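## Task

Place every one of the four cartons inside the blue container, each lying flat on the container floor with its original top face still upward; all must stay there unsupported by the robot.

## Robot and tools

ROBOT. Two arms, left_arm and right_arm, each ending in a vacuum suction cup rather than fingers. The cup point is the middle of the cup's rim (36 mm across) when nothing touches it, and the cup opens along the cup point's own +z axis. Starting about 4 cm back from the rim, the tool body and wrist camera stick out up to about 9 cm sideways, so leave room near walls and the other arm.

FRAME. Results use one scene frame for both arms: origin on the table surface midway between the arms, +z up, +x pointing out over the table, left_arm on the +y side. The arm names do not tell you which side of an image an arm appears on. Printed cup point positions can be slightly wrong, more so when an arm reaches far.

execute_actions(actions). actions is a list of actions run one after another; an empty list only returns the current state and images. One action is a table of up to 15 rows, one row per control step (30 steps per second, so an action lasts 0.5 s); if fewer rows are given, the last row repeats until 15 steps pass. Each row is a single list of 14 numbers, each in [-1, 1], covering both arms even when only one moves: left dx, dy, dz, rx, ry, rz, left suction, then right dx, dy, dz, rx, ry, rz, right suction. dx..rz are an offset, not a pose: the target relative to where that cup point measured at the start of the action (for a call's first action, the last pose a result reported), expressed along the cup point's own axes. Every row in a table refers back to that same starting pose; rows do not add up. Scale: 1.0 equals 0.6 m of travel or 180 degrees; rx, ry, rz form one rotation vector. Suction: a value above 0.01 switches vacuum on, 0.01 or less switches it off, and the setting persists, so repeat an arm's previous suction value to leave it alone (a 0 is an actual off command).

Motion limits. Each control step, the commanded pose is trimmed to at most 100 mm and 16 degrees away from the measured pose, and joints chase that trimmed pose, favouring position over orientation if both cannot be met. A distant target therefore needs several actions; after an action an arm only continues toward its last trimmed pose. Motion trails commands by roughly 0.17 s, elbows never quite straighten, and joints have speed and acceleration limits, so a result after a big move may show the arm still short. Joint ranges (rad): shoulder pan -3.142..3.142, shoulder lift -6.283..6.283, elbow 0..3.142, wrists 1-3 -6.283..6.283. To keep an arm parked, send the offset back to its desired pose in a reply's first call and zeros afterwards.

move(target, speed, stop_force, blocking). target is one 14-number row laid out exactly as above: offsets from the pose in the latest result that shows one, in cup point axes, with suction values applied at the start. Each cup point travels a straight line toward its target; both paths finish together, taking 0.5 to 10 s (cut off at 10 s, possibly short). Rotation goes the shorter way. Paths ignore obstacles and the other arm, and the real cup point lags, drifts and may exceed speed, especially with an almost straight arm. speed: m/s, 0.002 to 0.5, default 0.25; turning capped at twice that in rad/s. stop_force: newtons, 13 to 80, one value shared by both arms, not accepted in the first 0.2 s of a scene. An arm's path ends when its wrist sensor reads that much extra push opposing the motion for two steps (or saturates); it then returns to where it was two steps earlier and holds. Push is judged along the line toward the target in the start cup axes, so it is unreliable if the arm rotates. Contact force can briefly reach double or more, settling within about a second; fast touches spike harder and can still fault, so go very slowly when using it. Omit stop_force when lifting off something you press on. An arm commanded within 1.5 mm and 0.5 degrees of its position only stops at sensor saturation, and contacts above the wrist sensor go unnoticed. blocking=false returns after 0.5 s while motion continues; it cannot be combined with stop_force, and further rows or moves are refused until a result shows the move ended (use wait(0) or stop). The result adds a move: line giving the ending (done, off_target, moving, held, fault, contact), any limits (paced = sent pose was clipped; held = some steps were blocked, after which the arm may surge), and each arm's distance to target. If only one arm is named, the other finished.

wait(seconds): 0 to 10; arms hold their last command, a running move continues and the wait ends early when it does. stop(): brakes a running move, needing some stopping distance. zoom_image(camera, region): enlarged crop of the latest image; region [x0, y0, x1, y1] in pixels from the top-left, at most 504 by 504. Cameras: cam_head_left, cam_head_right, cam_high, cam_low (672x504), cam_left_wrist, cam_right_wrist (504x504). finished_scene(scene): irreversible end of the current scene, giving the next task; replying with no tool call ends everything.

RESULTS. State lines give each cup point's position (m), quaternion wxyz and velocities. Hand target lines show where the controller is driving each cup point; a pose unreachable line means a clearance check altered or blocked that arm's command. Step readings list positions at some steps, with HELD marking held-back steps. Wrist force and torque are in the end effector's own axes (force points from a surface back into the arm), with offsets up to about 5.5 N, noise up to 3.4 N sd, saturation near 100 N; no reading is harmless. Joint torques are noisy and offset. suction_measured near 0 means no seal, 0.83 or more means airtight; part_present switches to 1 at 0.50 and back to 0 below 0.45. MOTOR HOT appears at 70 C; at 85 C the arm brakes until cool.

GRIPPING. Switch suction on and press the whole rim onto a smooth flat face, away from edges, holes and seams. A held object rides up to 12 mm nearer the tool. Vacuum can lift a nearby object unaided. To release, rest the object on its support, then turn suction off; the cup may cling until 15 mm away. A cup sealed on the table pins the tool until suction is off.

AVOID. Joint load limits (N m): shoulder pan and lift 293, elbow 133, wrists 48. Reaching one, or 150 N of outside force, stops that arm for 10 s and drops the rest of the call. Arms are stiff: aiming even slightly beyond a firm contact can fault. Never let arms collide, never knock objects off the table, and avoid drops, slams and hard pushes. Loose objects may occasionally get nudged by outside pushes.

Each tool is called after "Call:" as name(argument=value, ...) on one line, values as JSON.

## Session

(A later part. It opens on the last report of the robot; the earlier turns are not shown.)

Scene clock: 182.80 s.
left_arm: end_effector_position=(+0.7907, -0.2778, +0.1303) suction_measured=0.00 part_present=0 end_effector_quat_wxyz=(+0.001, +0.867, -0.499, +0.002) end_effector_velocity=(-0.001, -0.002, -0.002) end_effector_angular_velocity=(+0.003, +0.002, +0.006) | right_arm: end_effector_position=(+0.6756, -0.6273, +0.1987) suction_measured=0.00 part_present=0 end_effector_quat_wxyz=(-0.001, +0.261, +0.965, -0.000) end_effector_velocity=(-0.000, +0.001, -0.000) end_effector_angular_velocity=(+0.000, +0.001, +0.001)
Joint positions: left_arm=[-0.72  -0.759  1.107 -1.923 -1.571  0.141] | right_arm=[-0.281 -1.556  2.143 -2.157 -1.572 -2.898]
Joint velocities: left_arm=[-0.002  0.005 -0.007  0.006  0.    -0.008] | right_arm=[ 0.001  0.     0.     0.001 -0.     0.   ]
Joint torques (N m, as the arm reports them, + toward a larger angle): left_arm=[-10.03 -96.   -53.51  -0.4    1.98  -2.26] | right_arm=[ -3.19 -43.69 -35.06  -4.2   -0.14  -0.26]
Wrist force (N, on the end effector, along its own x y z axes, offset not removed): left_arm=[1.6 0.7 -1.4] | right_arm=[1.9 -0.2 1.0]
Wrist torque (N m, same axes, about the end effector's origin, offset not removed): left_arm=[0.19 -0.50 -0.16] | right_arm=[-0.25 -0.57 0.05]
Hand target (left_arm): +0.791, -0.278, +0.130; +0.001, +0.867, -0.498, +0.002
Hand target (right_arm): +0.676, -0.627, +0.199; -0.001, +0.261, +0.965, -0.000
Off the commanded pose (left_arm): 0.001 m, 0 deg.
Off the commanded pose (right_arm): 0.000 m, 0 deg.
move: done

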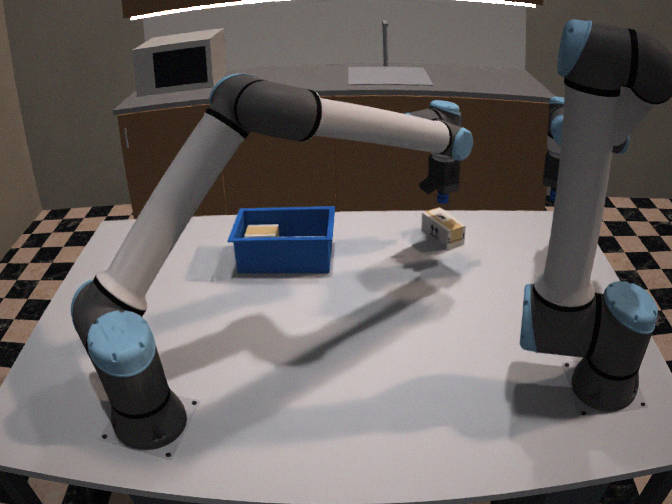

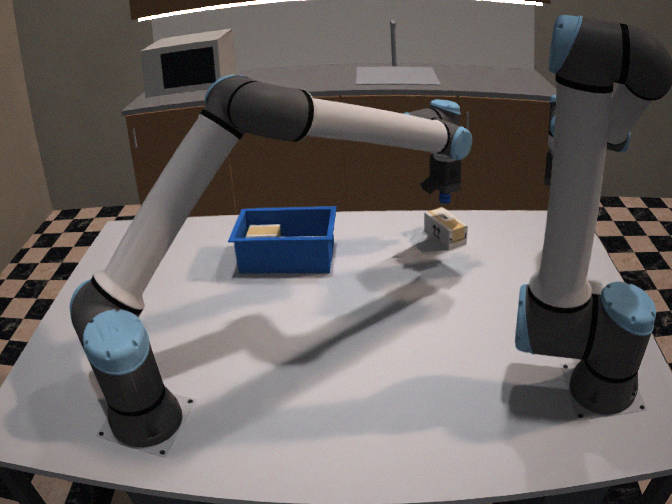

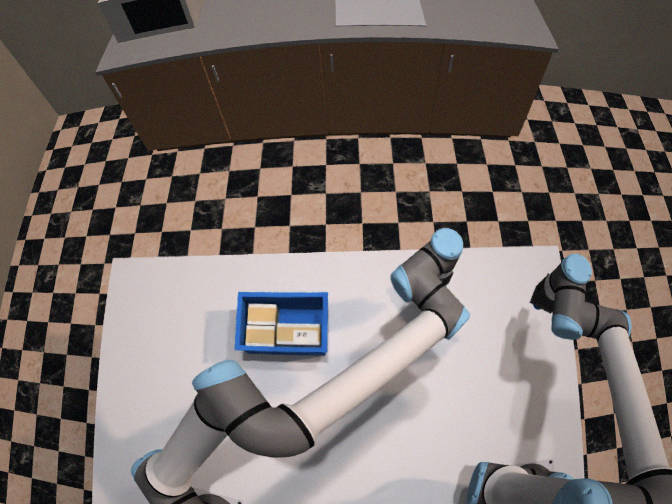

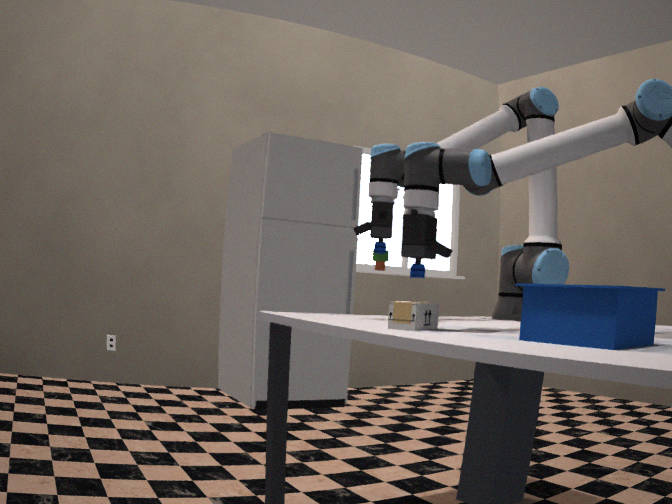

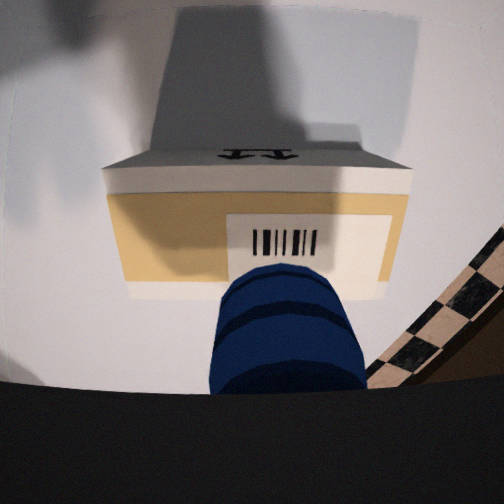

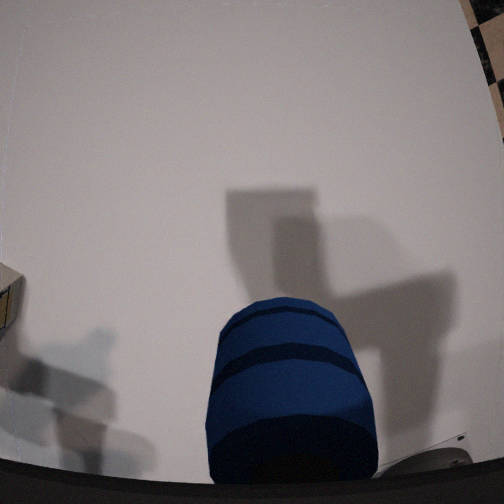

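Call:
move(target=[0.009,0.002,0.085,0,0,0,1,0,0,0,0,0,0,0], speed=0.1)

Call:
move(target=[0,0,0.032,0,0,0,1,0,0,0,0,0,0,0], speed=0.015, stop_force=20)

Scene clock: 188.87 s.
left_arm: end_effector_position=(+0.7925, -0.2832, +0.0795) suction_measured=0.00 part_present=0 end_effector_quat_wxyz=(+0.001, +0.867, -0.499, +0.002) end_effector_velocity=(+0.001, -0.000, -0.000) end_effector_angular_velocity=(-0.002, -0.003, +0.000) | right_arm: end_effector_position=(+0.6756, -0.6273, +0.1987) suction_measured=0.00 part_present=0 end_effector_quat_wxyz=(-0.001, +0.261, +0.965, -0.000) end_effector_velocity=(-0.000, -0.000, -0.000) end_effector_angular_velocity=(+0.001, +0.001, +0.000)
Joint positions: left_arm=[-0.722 -0.716  1.123 -1.982 -1.571  0.139] | right_arm=[-0.281 -1.556  2.143 -2.157 -1.572 -2.898]
Joint velocities: left_arm=[ 0.     0.     0.    -0.003  0.001  0.   ] | right_arm=[-0.001  0.     0.     0.001  0.    -0.001]
Joint torques (N m, as the arm reports them, + toward a larger angle): left_arm=[-13.28 -94.21 -35.36  -7.63   1.24  -2.88] | right_arm=[  0.5  -43.34 -34.76  -3.89   0.23  -0.22]
Wrist force (N, on the end effector, along its own x y z axes, offset not removed): left_arm=[0.3 -1.8 -1.9] | right_arm=[-1.9 -2.2 -0.9]
Wrist torque (N m, same axes, about the end effector's origin, offset not removed): left_arm=[-0.24 -0.25 -0.17] | right_arm=[-0.70 0.09 0.02]
Hand target (left_arm): +0.792, -0.283, +0.079; +0.001, +0.867, -0.499, +0.002
Hand target (right_arm): +0.676, -0.627, +0.199; -0.001, +0.261, +0.965, -0.000
Off the commanded pose (left_arm): 0.000 m, 0 deg.
Off the commanded pose (right_arm): 0.000 m, 0 deg.
move: done

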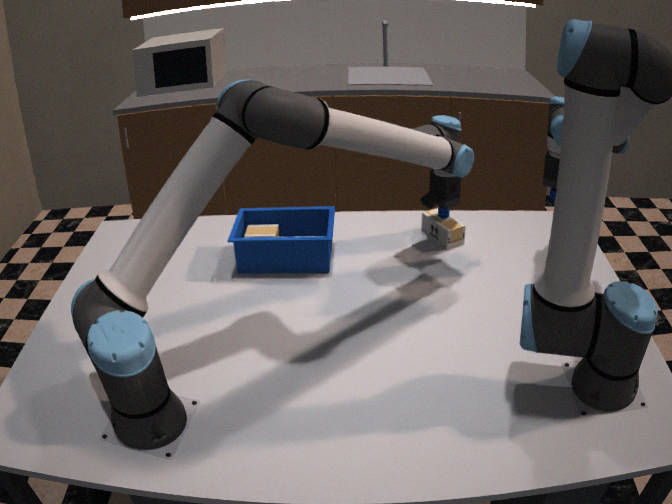

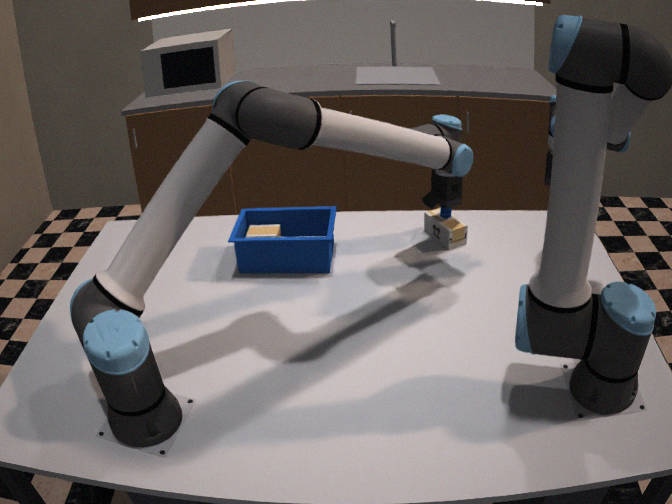

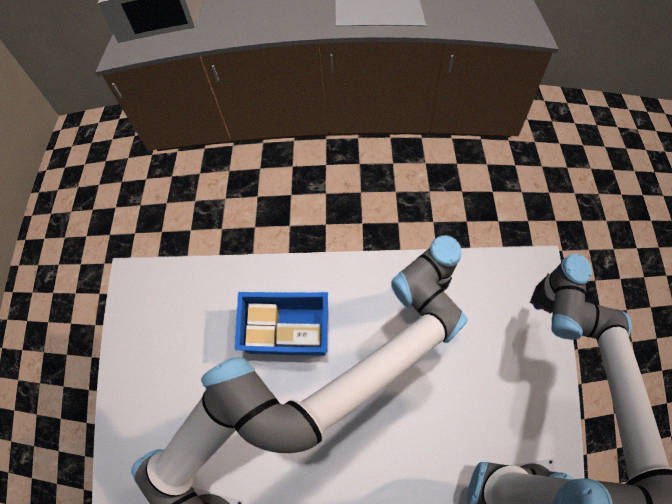

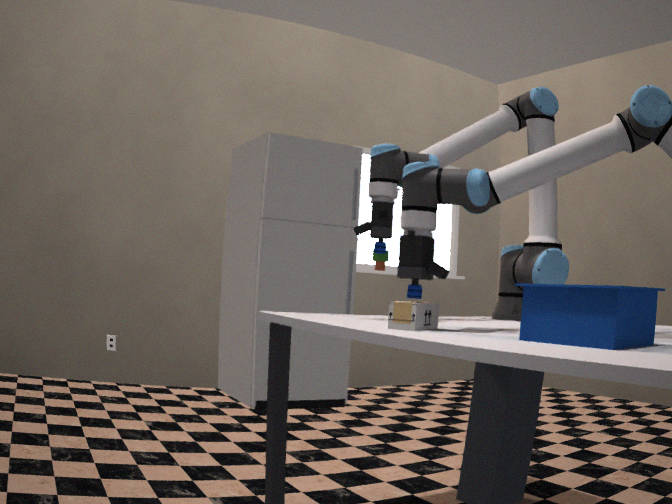

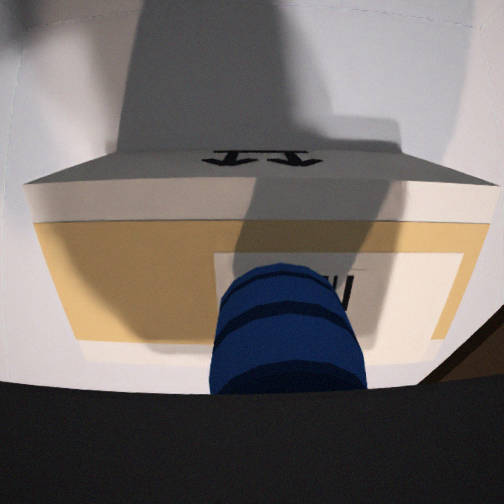

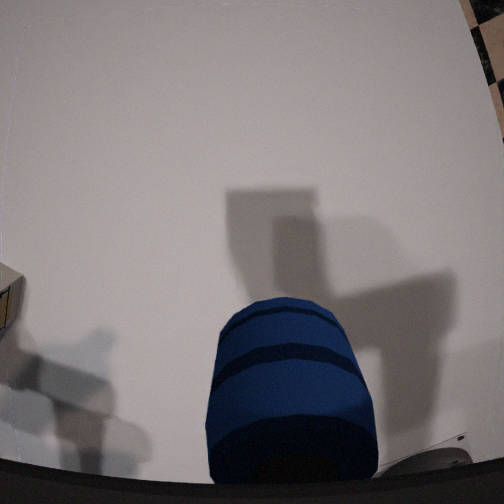

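Scene clock: 190.40 s.
left_arm: end_effector_position=(+0.7925, -0.2832, +0.0605) suction_measured=0.91 part_present=1 end_effector_quat_wxyz=(+0.001, +0.867, -0.499, +0.002) end_effector_velocity=(+0.000, -0.000, -0.002) end_effector_angular_velocity=(-0.001, -0.000, -0.001) | right_arm: end_effector_position=(+0.6756, -0.6273, +0.1987) suction_measured=0.00 part_present=0 end_effector_quat_wxyz=(-0.001, +0.261, +0.965, -0.000) end_effector_velocity=(-0.000, -0.000, +0.000) end_effector_angular_velocity=(+0.000, +0.001, -0.001)
Joint positions: left_arm=[-0.722 -0.702  1.133 -2.006 -1.571  0.139] | right_arm=[-0.281 -1.556  2.143 -2.157 -1.572 -2.898]
Joint velocities: left_arm=[ 0.     0.002  0.001 -0.003 -0.     0.001] | right_arm=[-0.    -0.    -0.     0.001  0.     0.   ]
Joint torques (N m, as the arm reports them, + toward a larger angle): left_arm=[  -3.67 -101.83  -37.43   -9.16    0.75   -1.75] | right_arm=[ -2.02 -42.46 -33.36  -3.38  -0.21  -0.85]
Wrist force (N, on the end effector, along its own x y z axes, offset not removed): left_arm=[2.5 -0.3 2.1] | right_arm=[-1.2 -3.4 2.3]
Wrist torque (N m, same axes, about the end effector's origin, offset not removed): left_arm=[0.03 -0.63 -0.24] | right_arm=[-0.64 0.02 -0.03]
Hand target (left_arm): +0.792, -0.283, +0.060; +0.001, +0.867, -0.499, +0.002
Hand target (right_arm): +0.676, -0.627, +0.199; -0.001, +0.261, +0.965, -0.000
Off the commanded pose (left_arm): 0.000 m, 0 deg.
Off the commanded pose (right_arm): 0.000 m, 0 deg.
move: done

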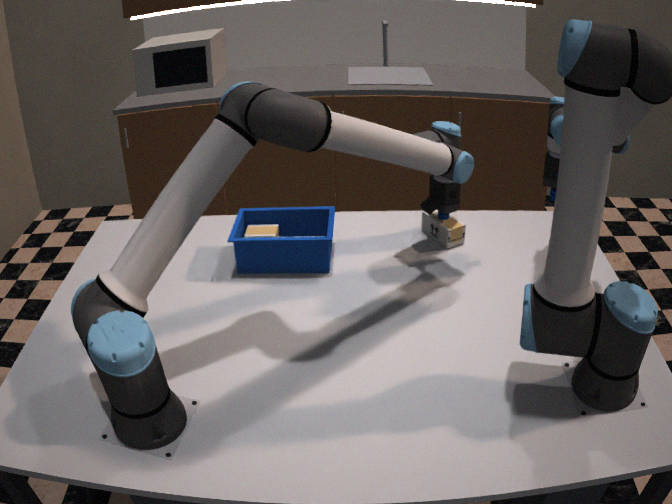

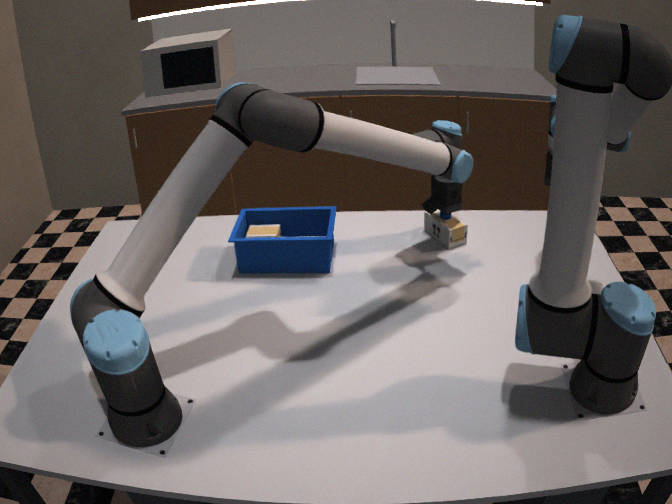

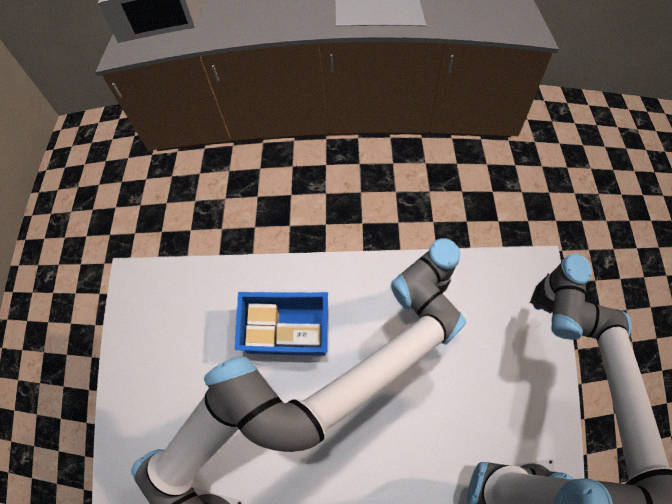

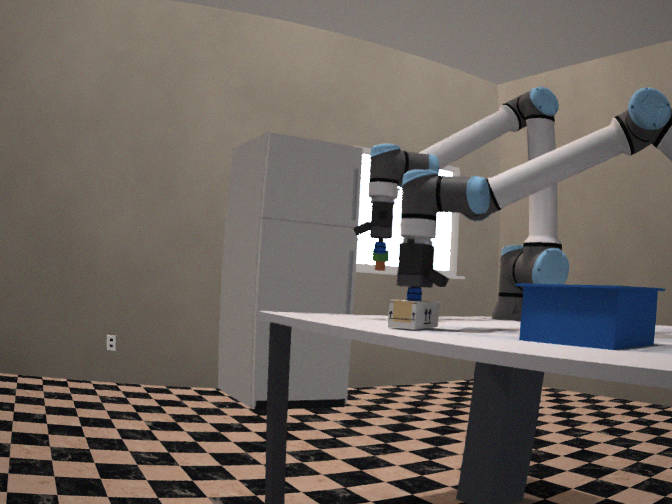

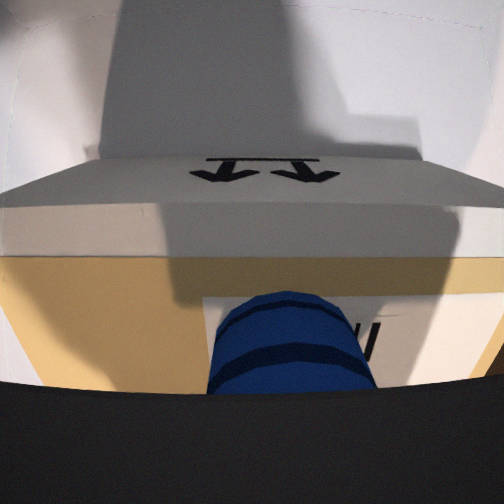

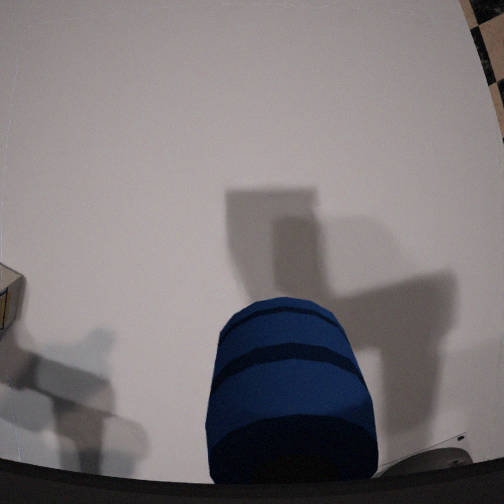

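Call:
move(target=[0,0,-0.25,0,0,0,1,0,0,0,0,0,0,0], speed=0.2)

Call:
move(target=[-0.703,-0.287,0,0,0,-0.3325,1,0,0,0,0,0,0,0], speed=0.3)

Call:
move(target=[0,0,0.115,0,0,0,1,0,0,0,0,0,0,0], speed=0.05, stop_force=15)

Scene clock: 198.33 s.
left_arm: end_effector_position=(+0.7922, -0.2829, +0.2102) suction_measured=0.91 part_present=1 end_effector_quat_wxyz=(+0.001, +0.867, -0.499, +0.002) end_effector_velocity=(+0.000, +0.000, +0.002) end_effector_angular_velocity=(-0.000, +0.001, +0.001) | right_arm: end_effector_position=(+0.6756, -0.6273, +0.1987) suction_measured=0.00 part_present=0 end_effector_quat_wxyz=(-0.001, +0.261, +0.965, -0.000) end_effector_velocity=(+0.000, -0.001, +0.000) end_effector_angular_velocity=(+0.000, -0.000, -0.003)
Joint positions: left_arm=[-0.722 -0.793  1.022 -1.804 -1.571  0.139] | right_arm=[-0.281 -1.556  2.143 -2.157 -1.572 -2.898]
Joint velocities: left_arm=[ 0.    -0.    -0.003  0.004 -0.001 -0.   ] | right_arm=[-0.001  0.    -0.001  0.     0.     0.002]
Joint torques (N m, as the arm reports them, + toward a larger angle): left_arm=[ -13.02 -137.53  -54.43   -0.92   -1.07   -2.89] | right_arm=[  0.99 -41.09 -35.33  -3.61   0.36  -0.68]
Wrist force (N, on the end effector, along its own x y z axes, offset not removed): left_arm=[1.1 -2.3 7.8] | right_arm=[1.1 -1.7 -3.5]
Wrist torque (N m, same axes, about the end effector's origin, offset not removed): left_arm=[-0.24 -0.41 -0.10] | right_arm=[-0.35 -0.24 0.04]
Hand target (left_arm): +0.792, -0.283, +0.210; +0.001, +0.867, -0.499, +0.002
Hand target (right_arm): +0.676, -0.627, +0.199; -0.001, +0.261, +0.965, -0.000
Off the commanded pose (left_arm): 0.000 m, 0 deg.
Off the commanded pose (right_arm): 0.000 m, 0 deg.
move: done

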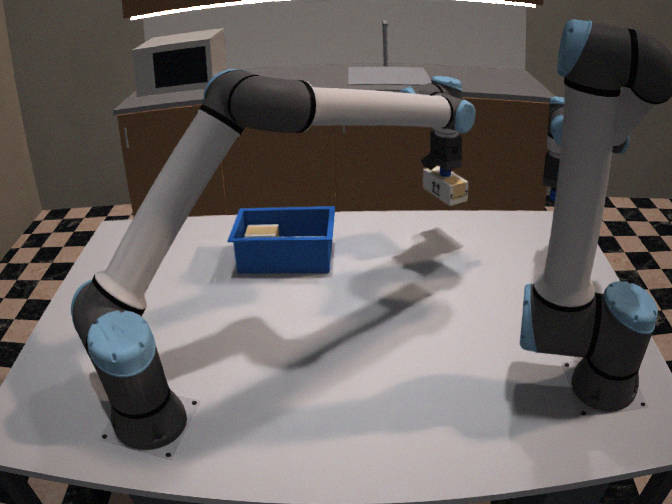

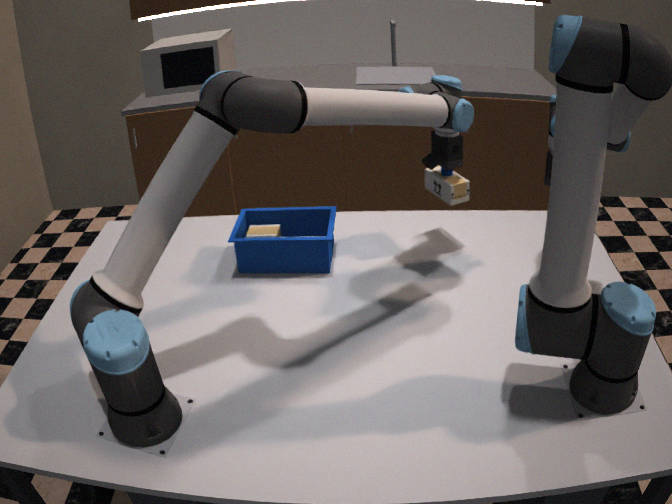

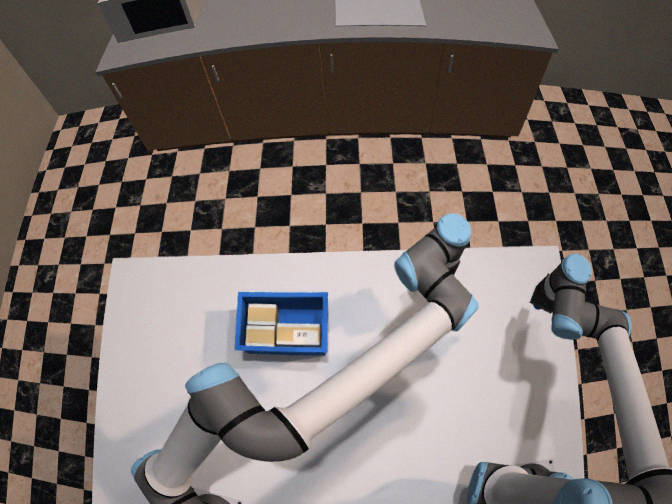

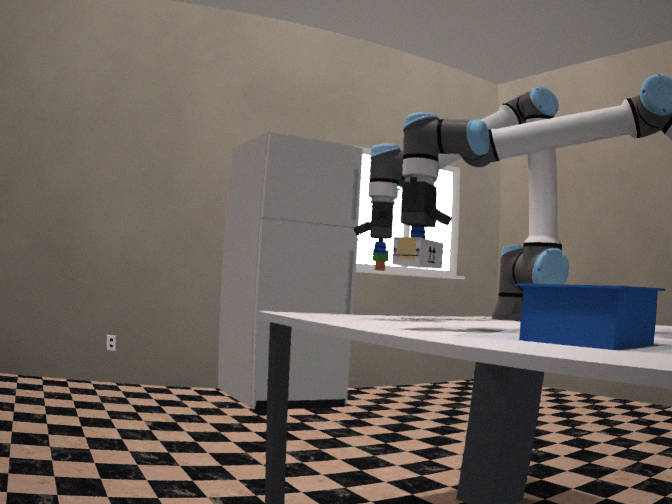

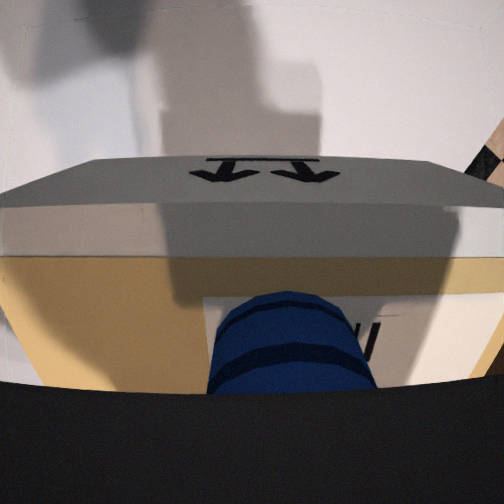

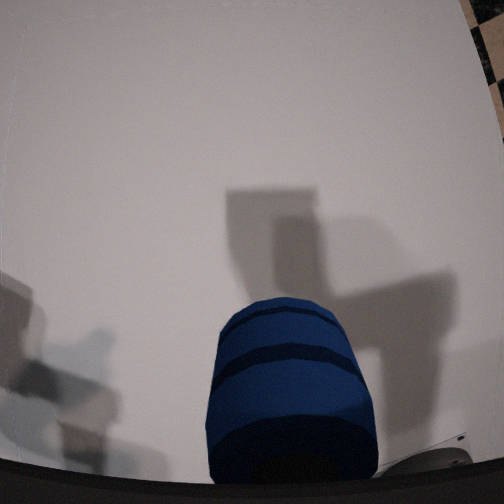

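Scene clock: 200.67 s.
left_arm: end_effector_position=(+0.7293, +0.1682, +0.2094) suction_measured=0.91 part_present=1 end_effector_quat_wxyz=(+0.001, +1.000, -0.000, +0.002) end_effector_velocity=(+0.000, +0.002, +0.000) end_effector_angular_velocity=(+0.000, -0.001, +0.004) | right_arm: end_effector_position=(+0.6756, -0.6273, +0.1987) suction_measured=0.00 part_present=0 end_effector_quat_wxyz=(-0.001, +0.261, +0.965, -0.000) end_effector_velocity=(+0.000, +0.000, -0.000) end_effector_angular_velocity=(-0.000, -0.000, -0.000)
Joint positions: left_arm=[-0.422 -1.27   1.78  -2.086 -1.571 -0.604] | right_arm=[-0.281 -1.556  2.143 -2.157 -1.572 -2.898]
Joint velocities: left_arm=[ 0.002 -0.001  0.002 -0.001  0.001 -0.002] | right_arm=[ 0.     0.     0.    -0.001  0.     0.   ]
Joint torques (N m, as the arm reports them, + toward a larger angle): left_arm=[ 12.06 -97.72 -36.35  -8.58   1.66  -2.97] | right_arm=[  0.88 -43.44 -34.27  -3.92  -0.2   -0.62]
Wrist force (N, on the end effector, along its own x y z axes, offset not removed): left_arm=[0.3 -1.0 4.6] | right_arm=[0.0 0.1 -3.3]
Wrist torque (N m, same axes, about the end effector's origin, offset not removed): left_arm=[-0.15 -0.26 -0.18] | right_arm=[-0.07 -0.08 0.04]
Hand target (left_arm): +0.729, +0.168, +0.209; +0.001, +1.000, +0.000, +0.002
Hand target (right_arm): +0.676, -0.627, +0.199; -0.001, +0.261, +0.965, -0.000
Off the commanded pose (left_arm): 0.001 m, 0 deg.
Off the commanded pose (right_arm): 0.000 m, 0 deg.
move: done

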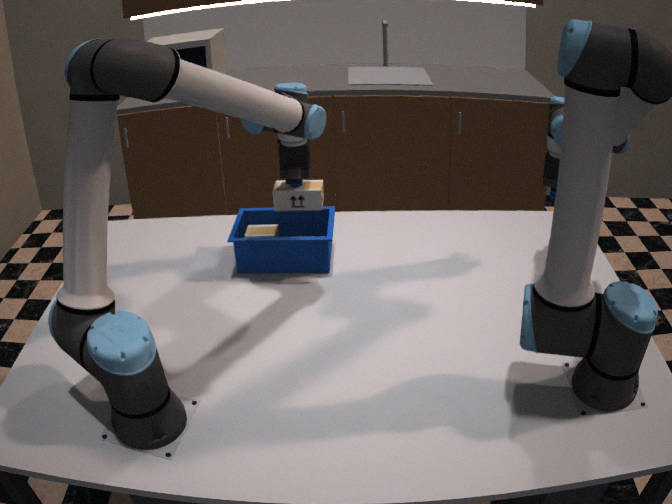

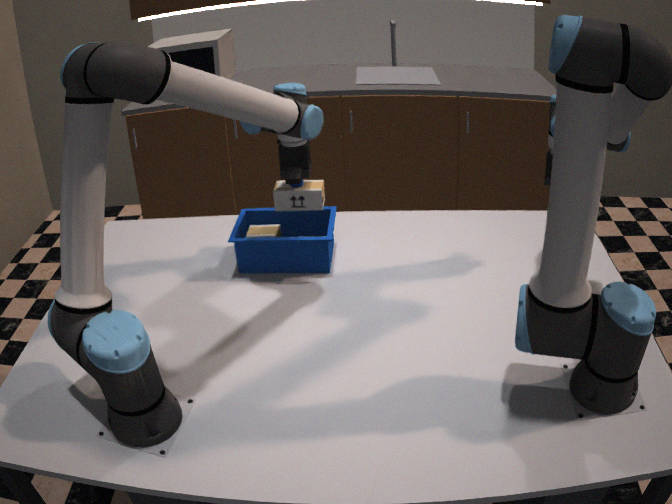

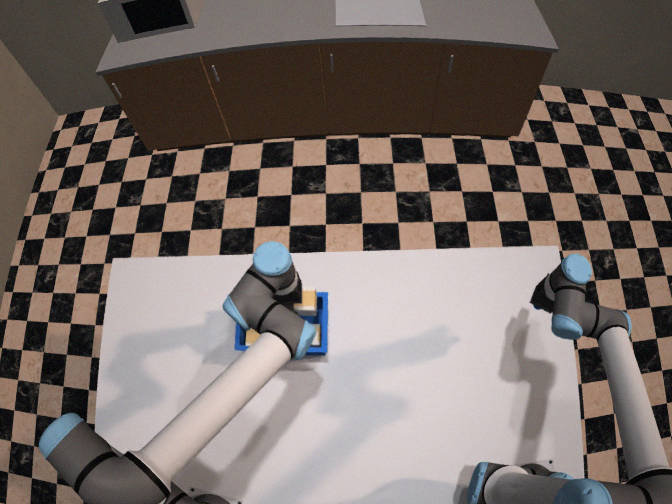

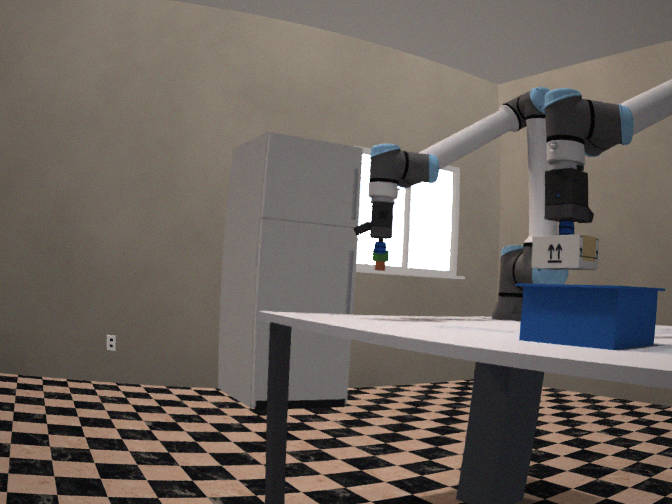

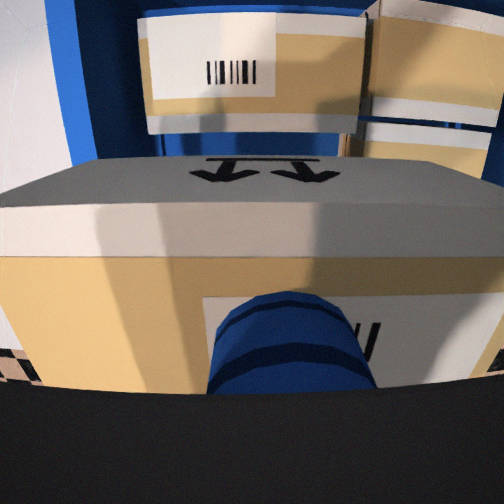

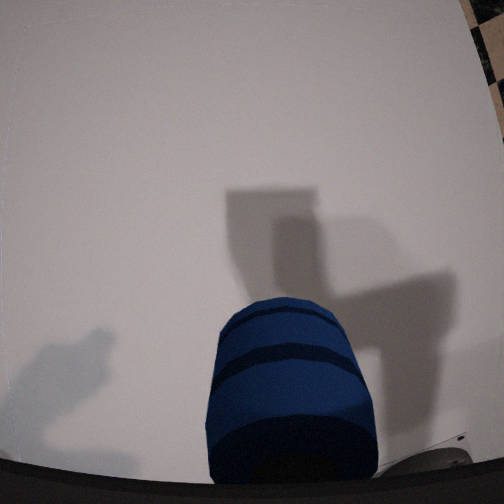

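Scene clock: 202.40 s.
left_arm: end_effector_position=(+0.7294, +0.1681, +0.1405) suction_measured=0.91 part_present=1 end_effector_quat_wxyz=(+0.001, +1.000, -0.000, +0.002) end_effector_velocity=(-0.000, -0.000, -0.002) end_effector_angular_velocity=(+0.000, -0.000, -0.001) | right_arm: end_effector_position=(+0.6756, -0.6273, +0.1987) suction_measured=0.00 part_present=0 end_effector_quat_wxyz=(-0.001, +0.261, +0.965, -0.000) end_effector_velocity=(+0.000, -0.000, +0.000) end_effector_angular_velocity=(-0.000, -0.001, +0.001)
Joint positions: left_arm=[-0.422 -1.207  1.835 -2.203 -1.571 -0.604] | right_arm=[-0.281 -1.556  2.143 -2.157 -1.572 -2.898]
Joint velocities: left_arm=[-0.     0.002  0.001 -0.003  0.     0.   ] | right_arm=[ 0.     0.    -0.    -0.001 -0.    -0.001]
Joint torques (N m, as the arm reports them, + toward a larger angle): left_arm=[ -9.32 -61.14 -33.9   -8.74   0.44   2.5 ] | right_arm=[  1.41 -44.4  -34.78  -3.83   0.04  -0.67]
Wrist force (N, on the end effector, along its own x y z axes, offset not removed): left_arm=[-0.9 -0.3 2.6] | right_arm=[0.5 -4.1 -0.4]
Wrist torque (N m, same axes, about the end effector's origin, offset not removed): left_arm=[0.05 -0.25 -0.25] | right_arm=[-0.77 -0.46 0.13]
Hand target (left_arm): +0.729, +0.168, +0.140; +0.001, +1.000, -0.000, +0.002
Hand target (right_arm): +0.676, -0.627, +0.199; -0.001, +0.261, +0.965, -0.000
Off the commanded pose (left_arm): 0.000 m, 0 deg.
Off the commanded pose (right_arm): 0.000 m, 0 deg.
move: done

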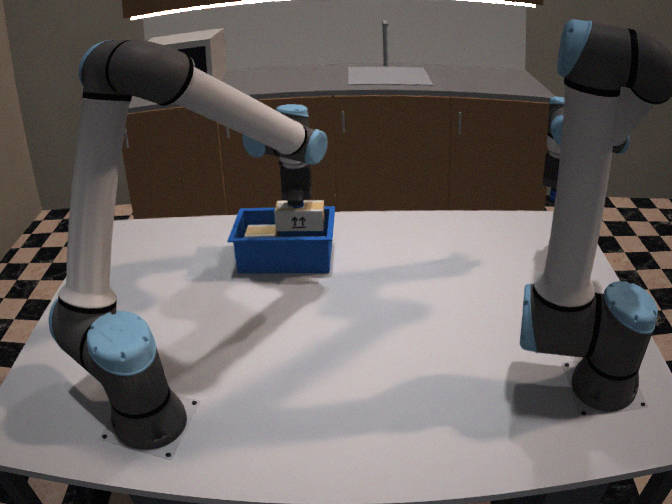

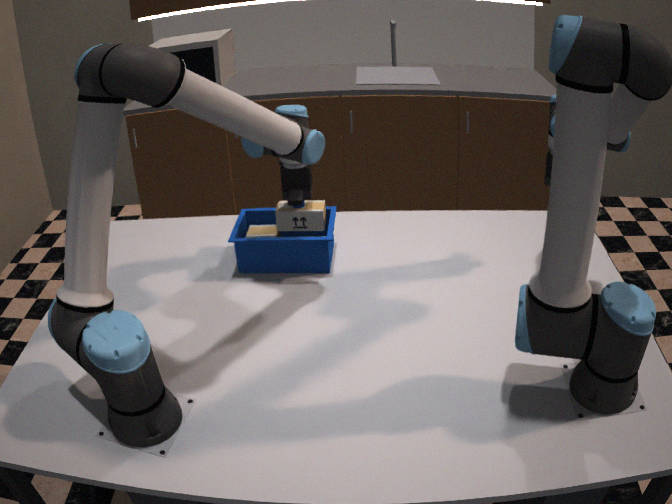

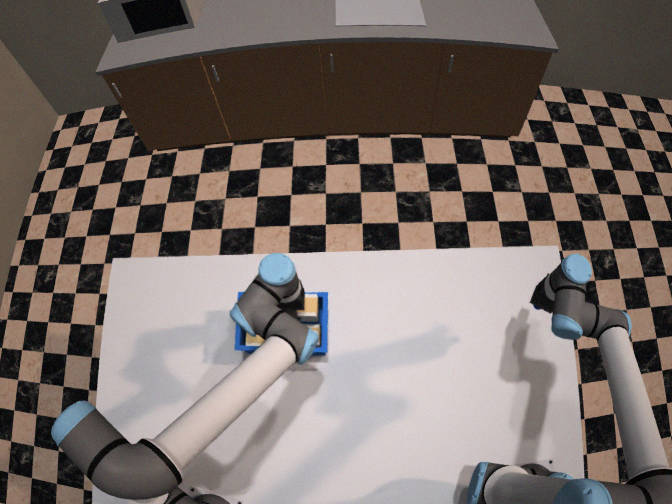

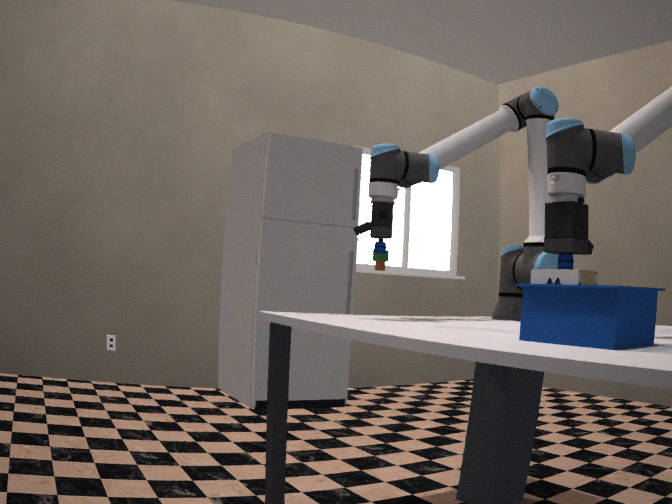

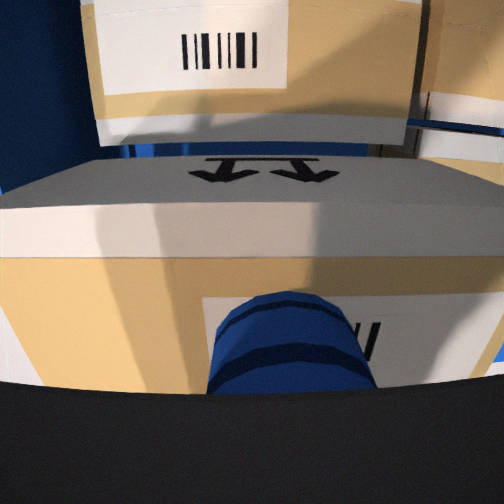

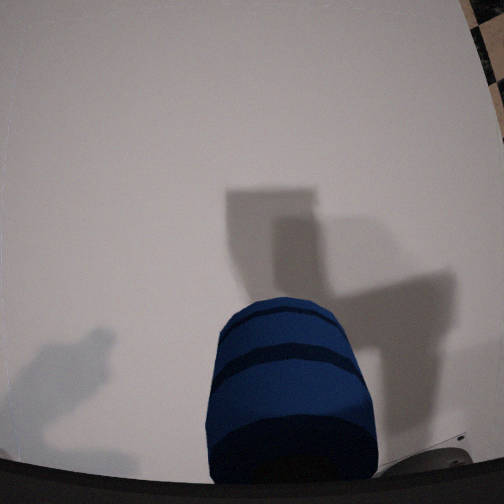

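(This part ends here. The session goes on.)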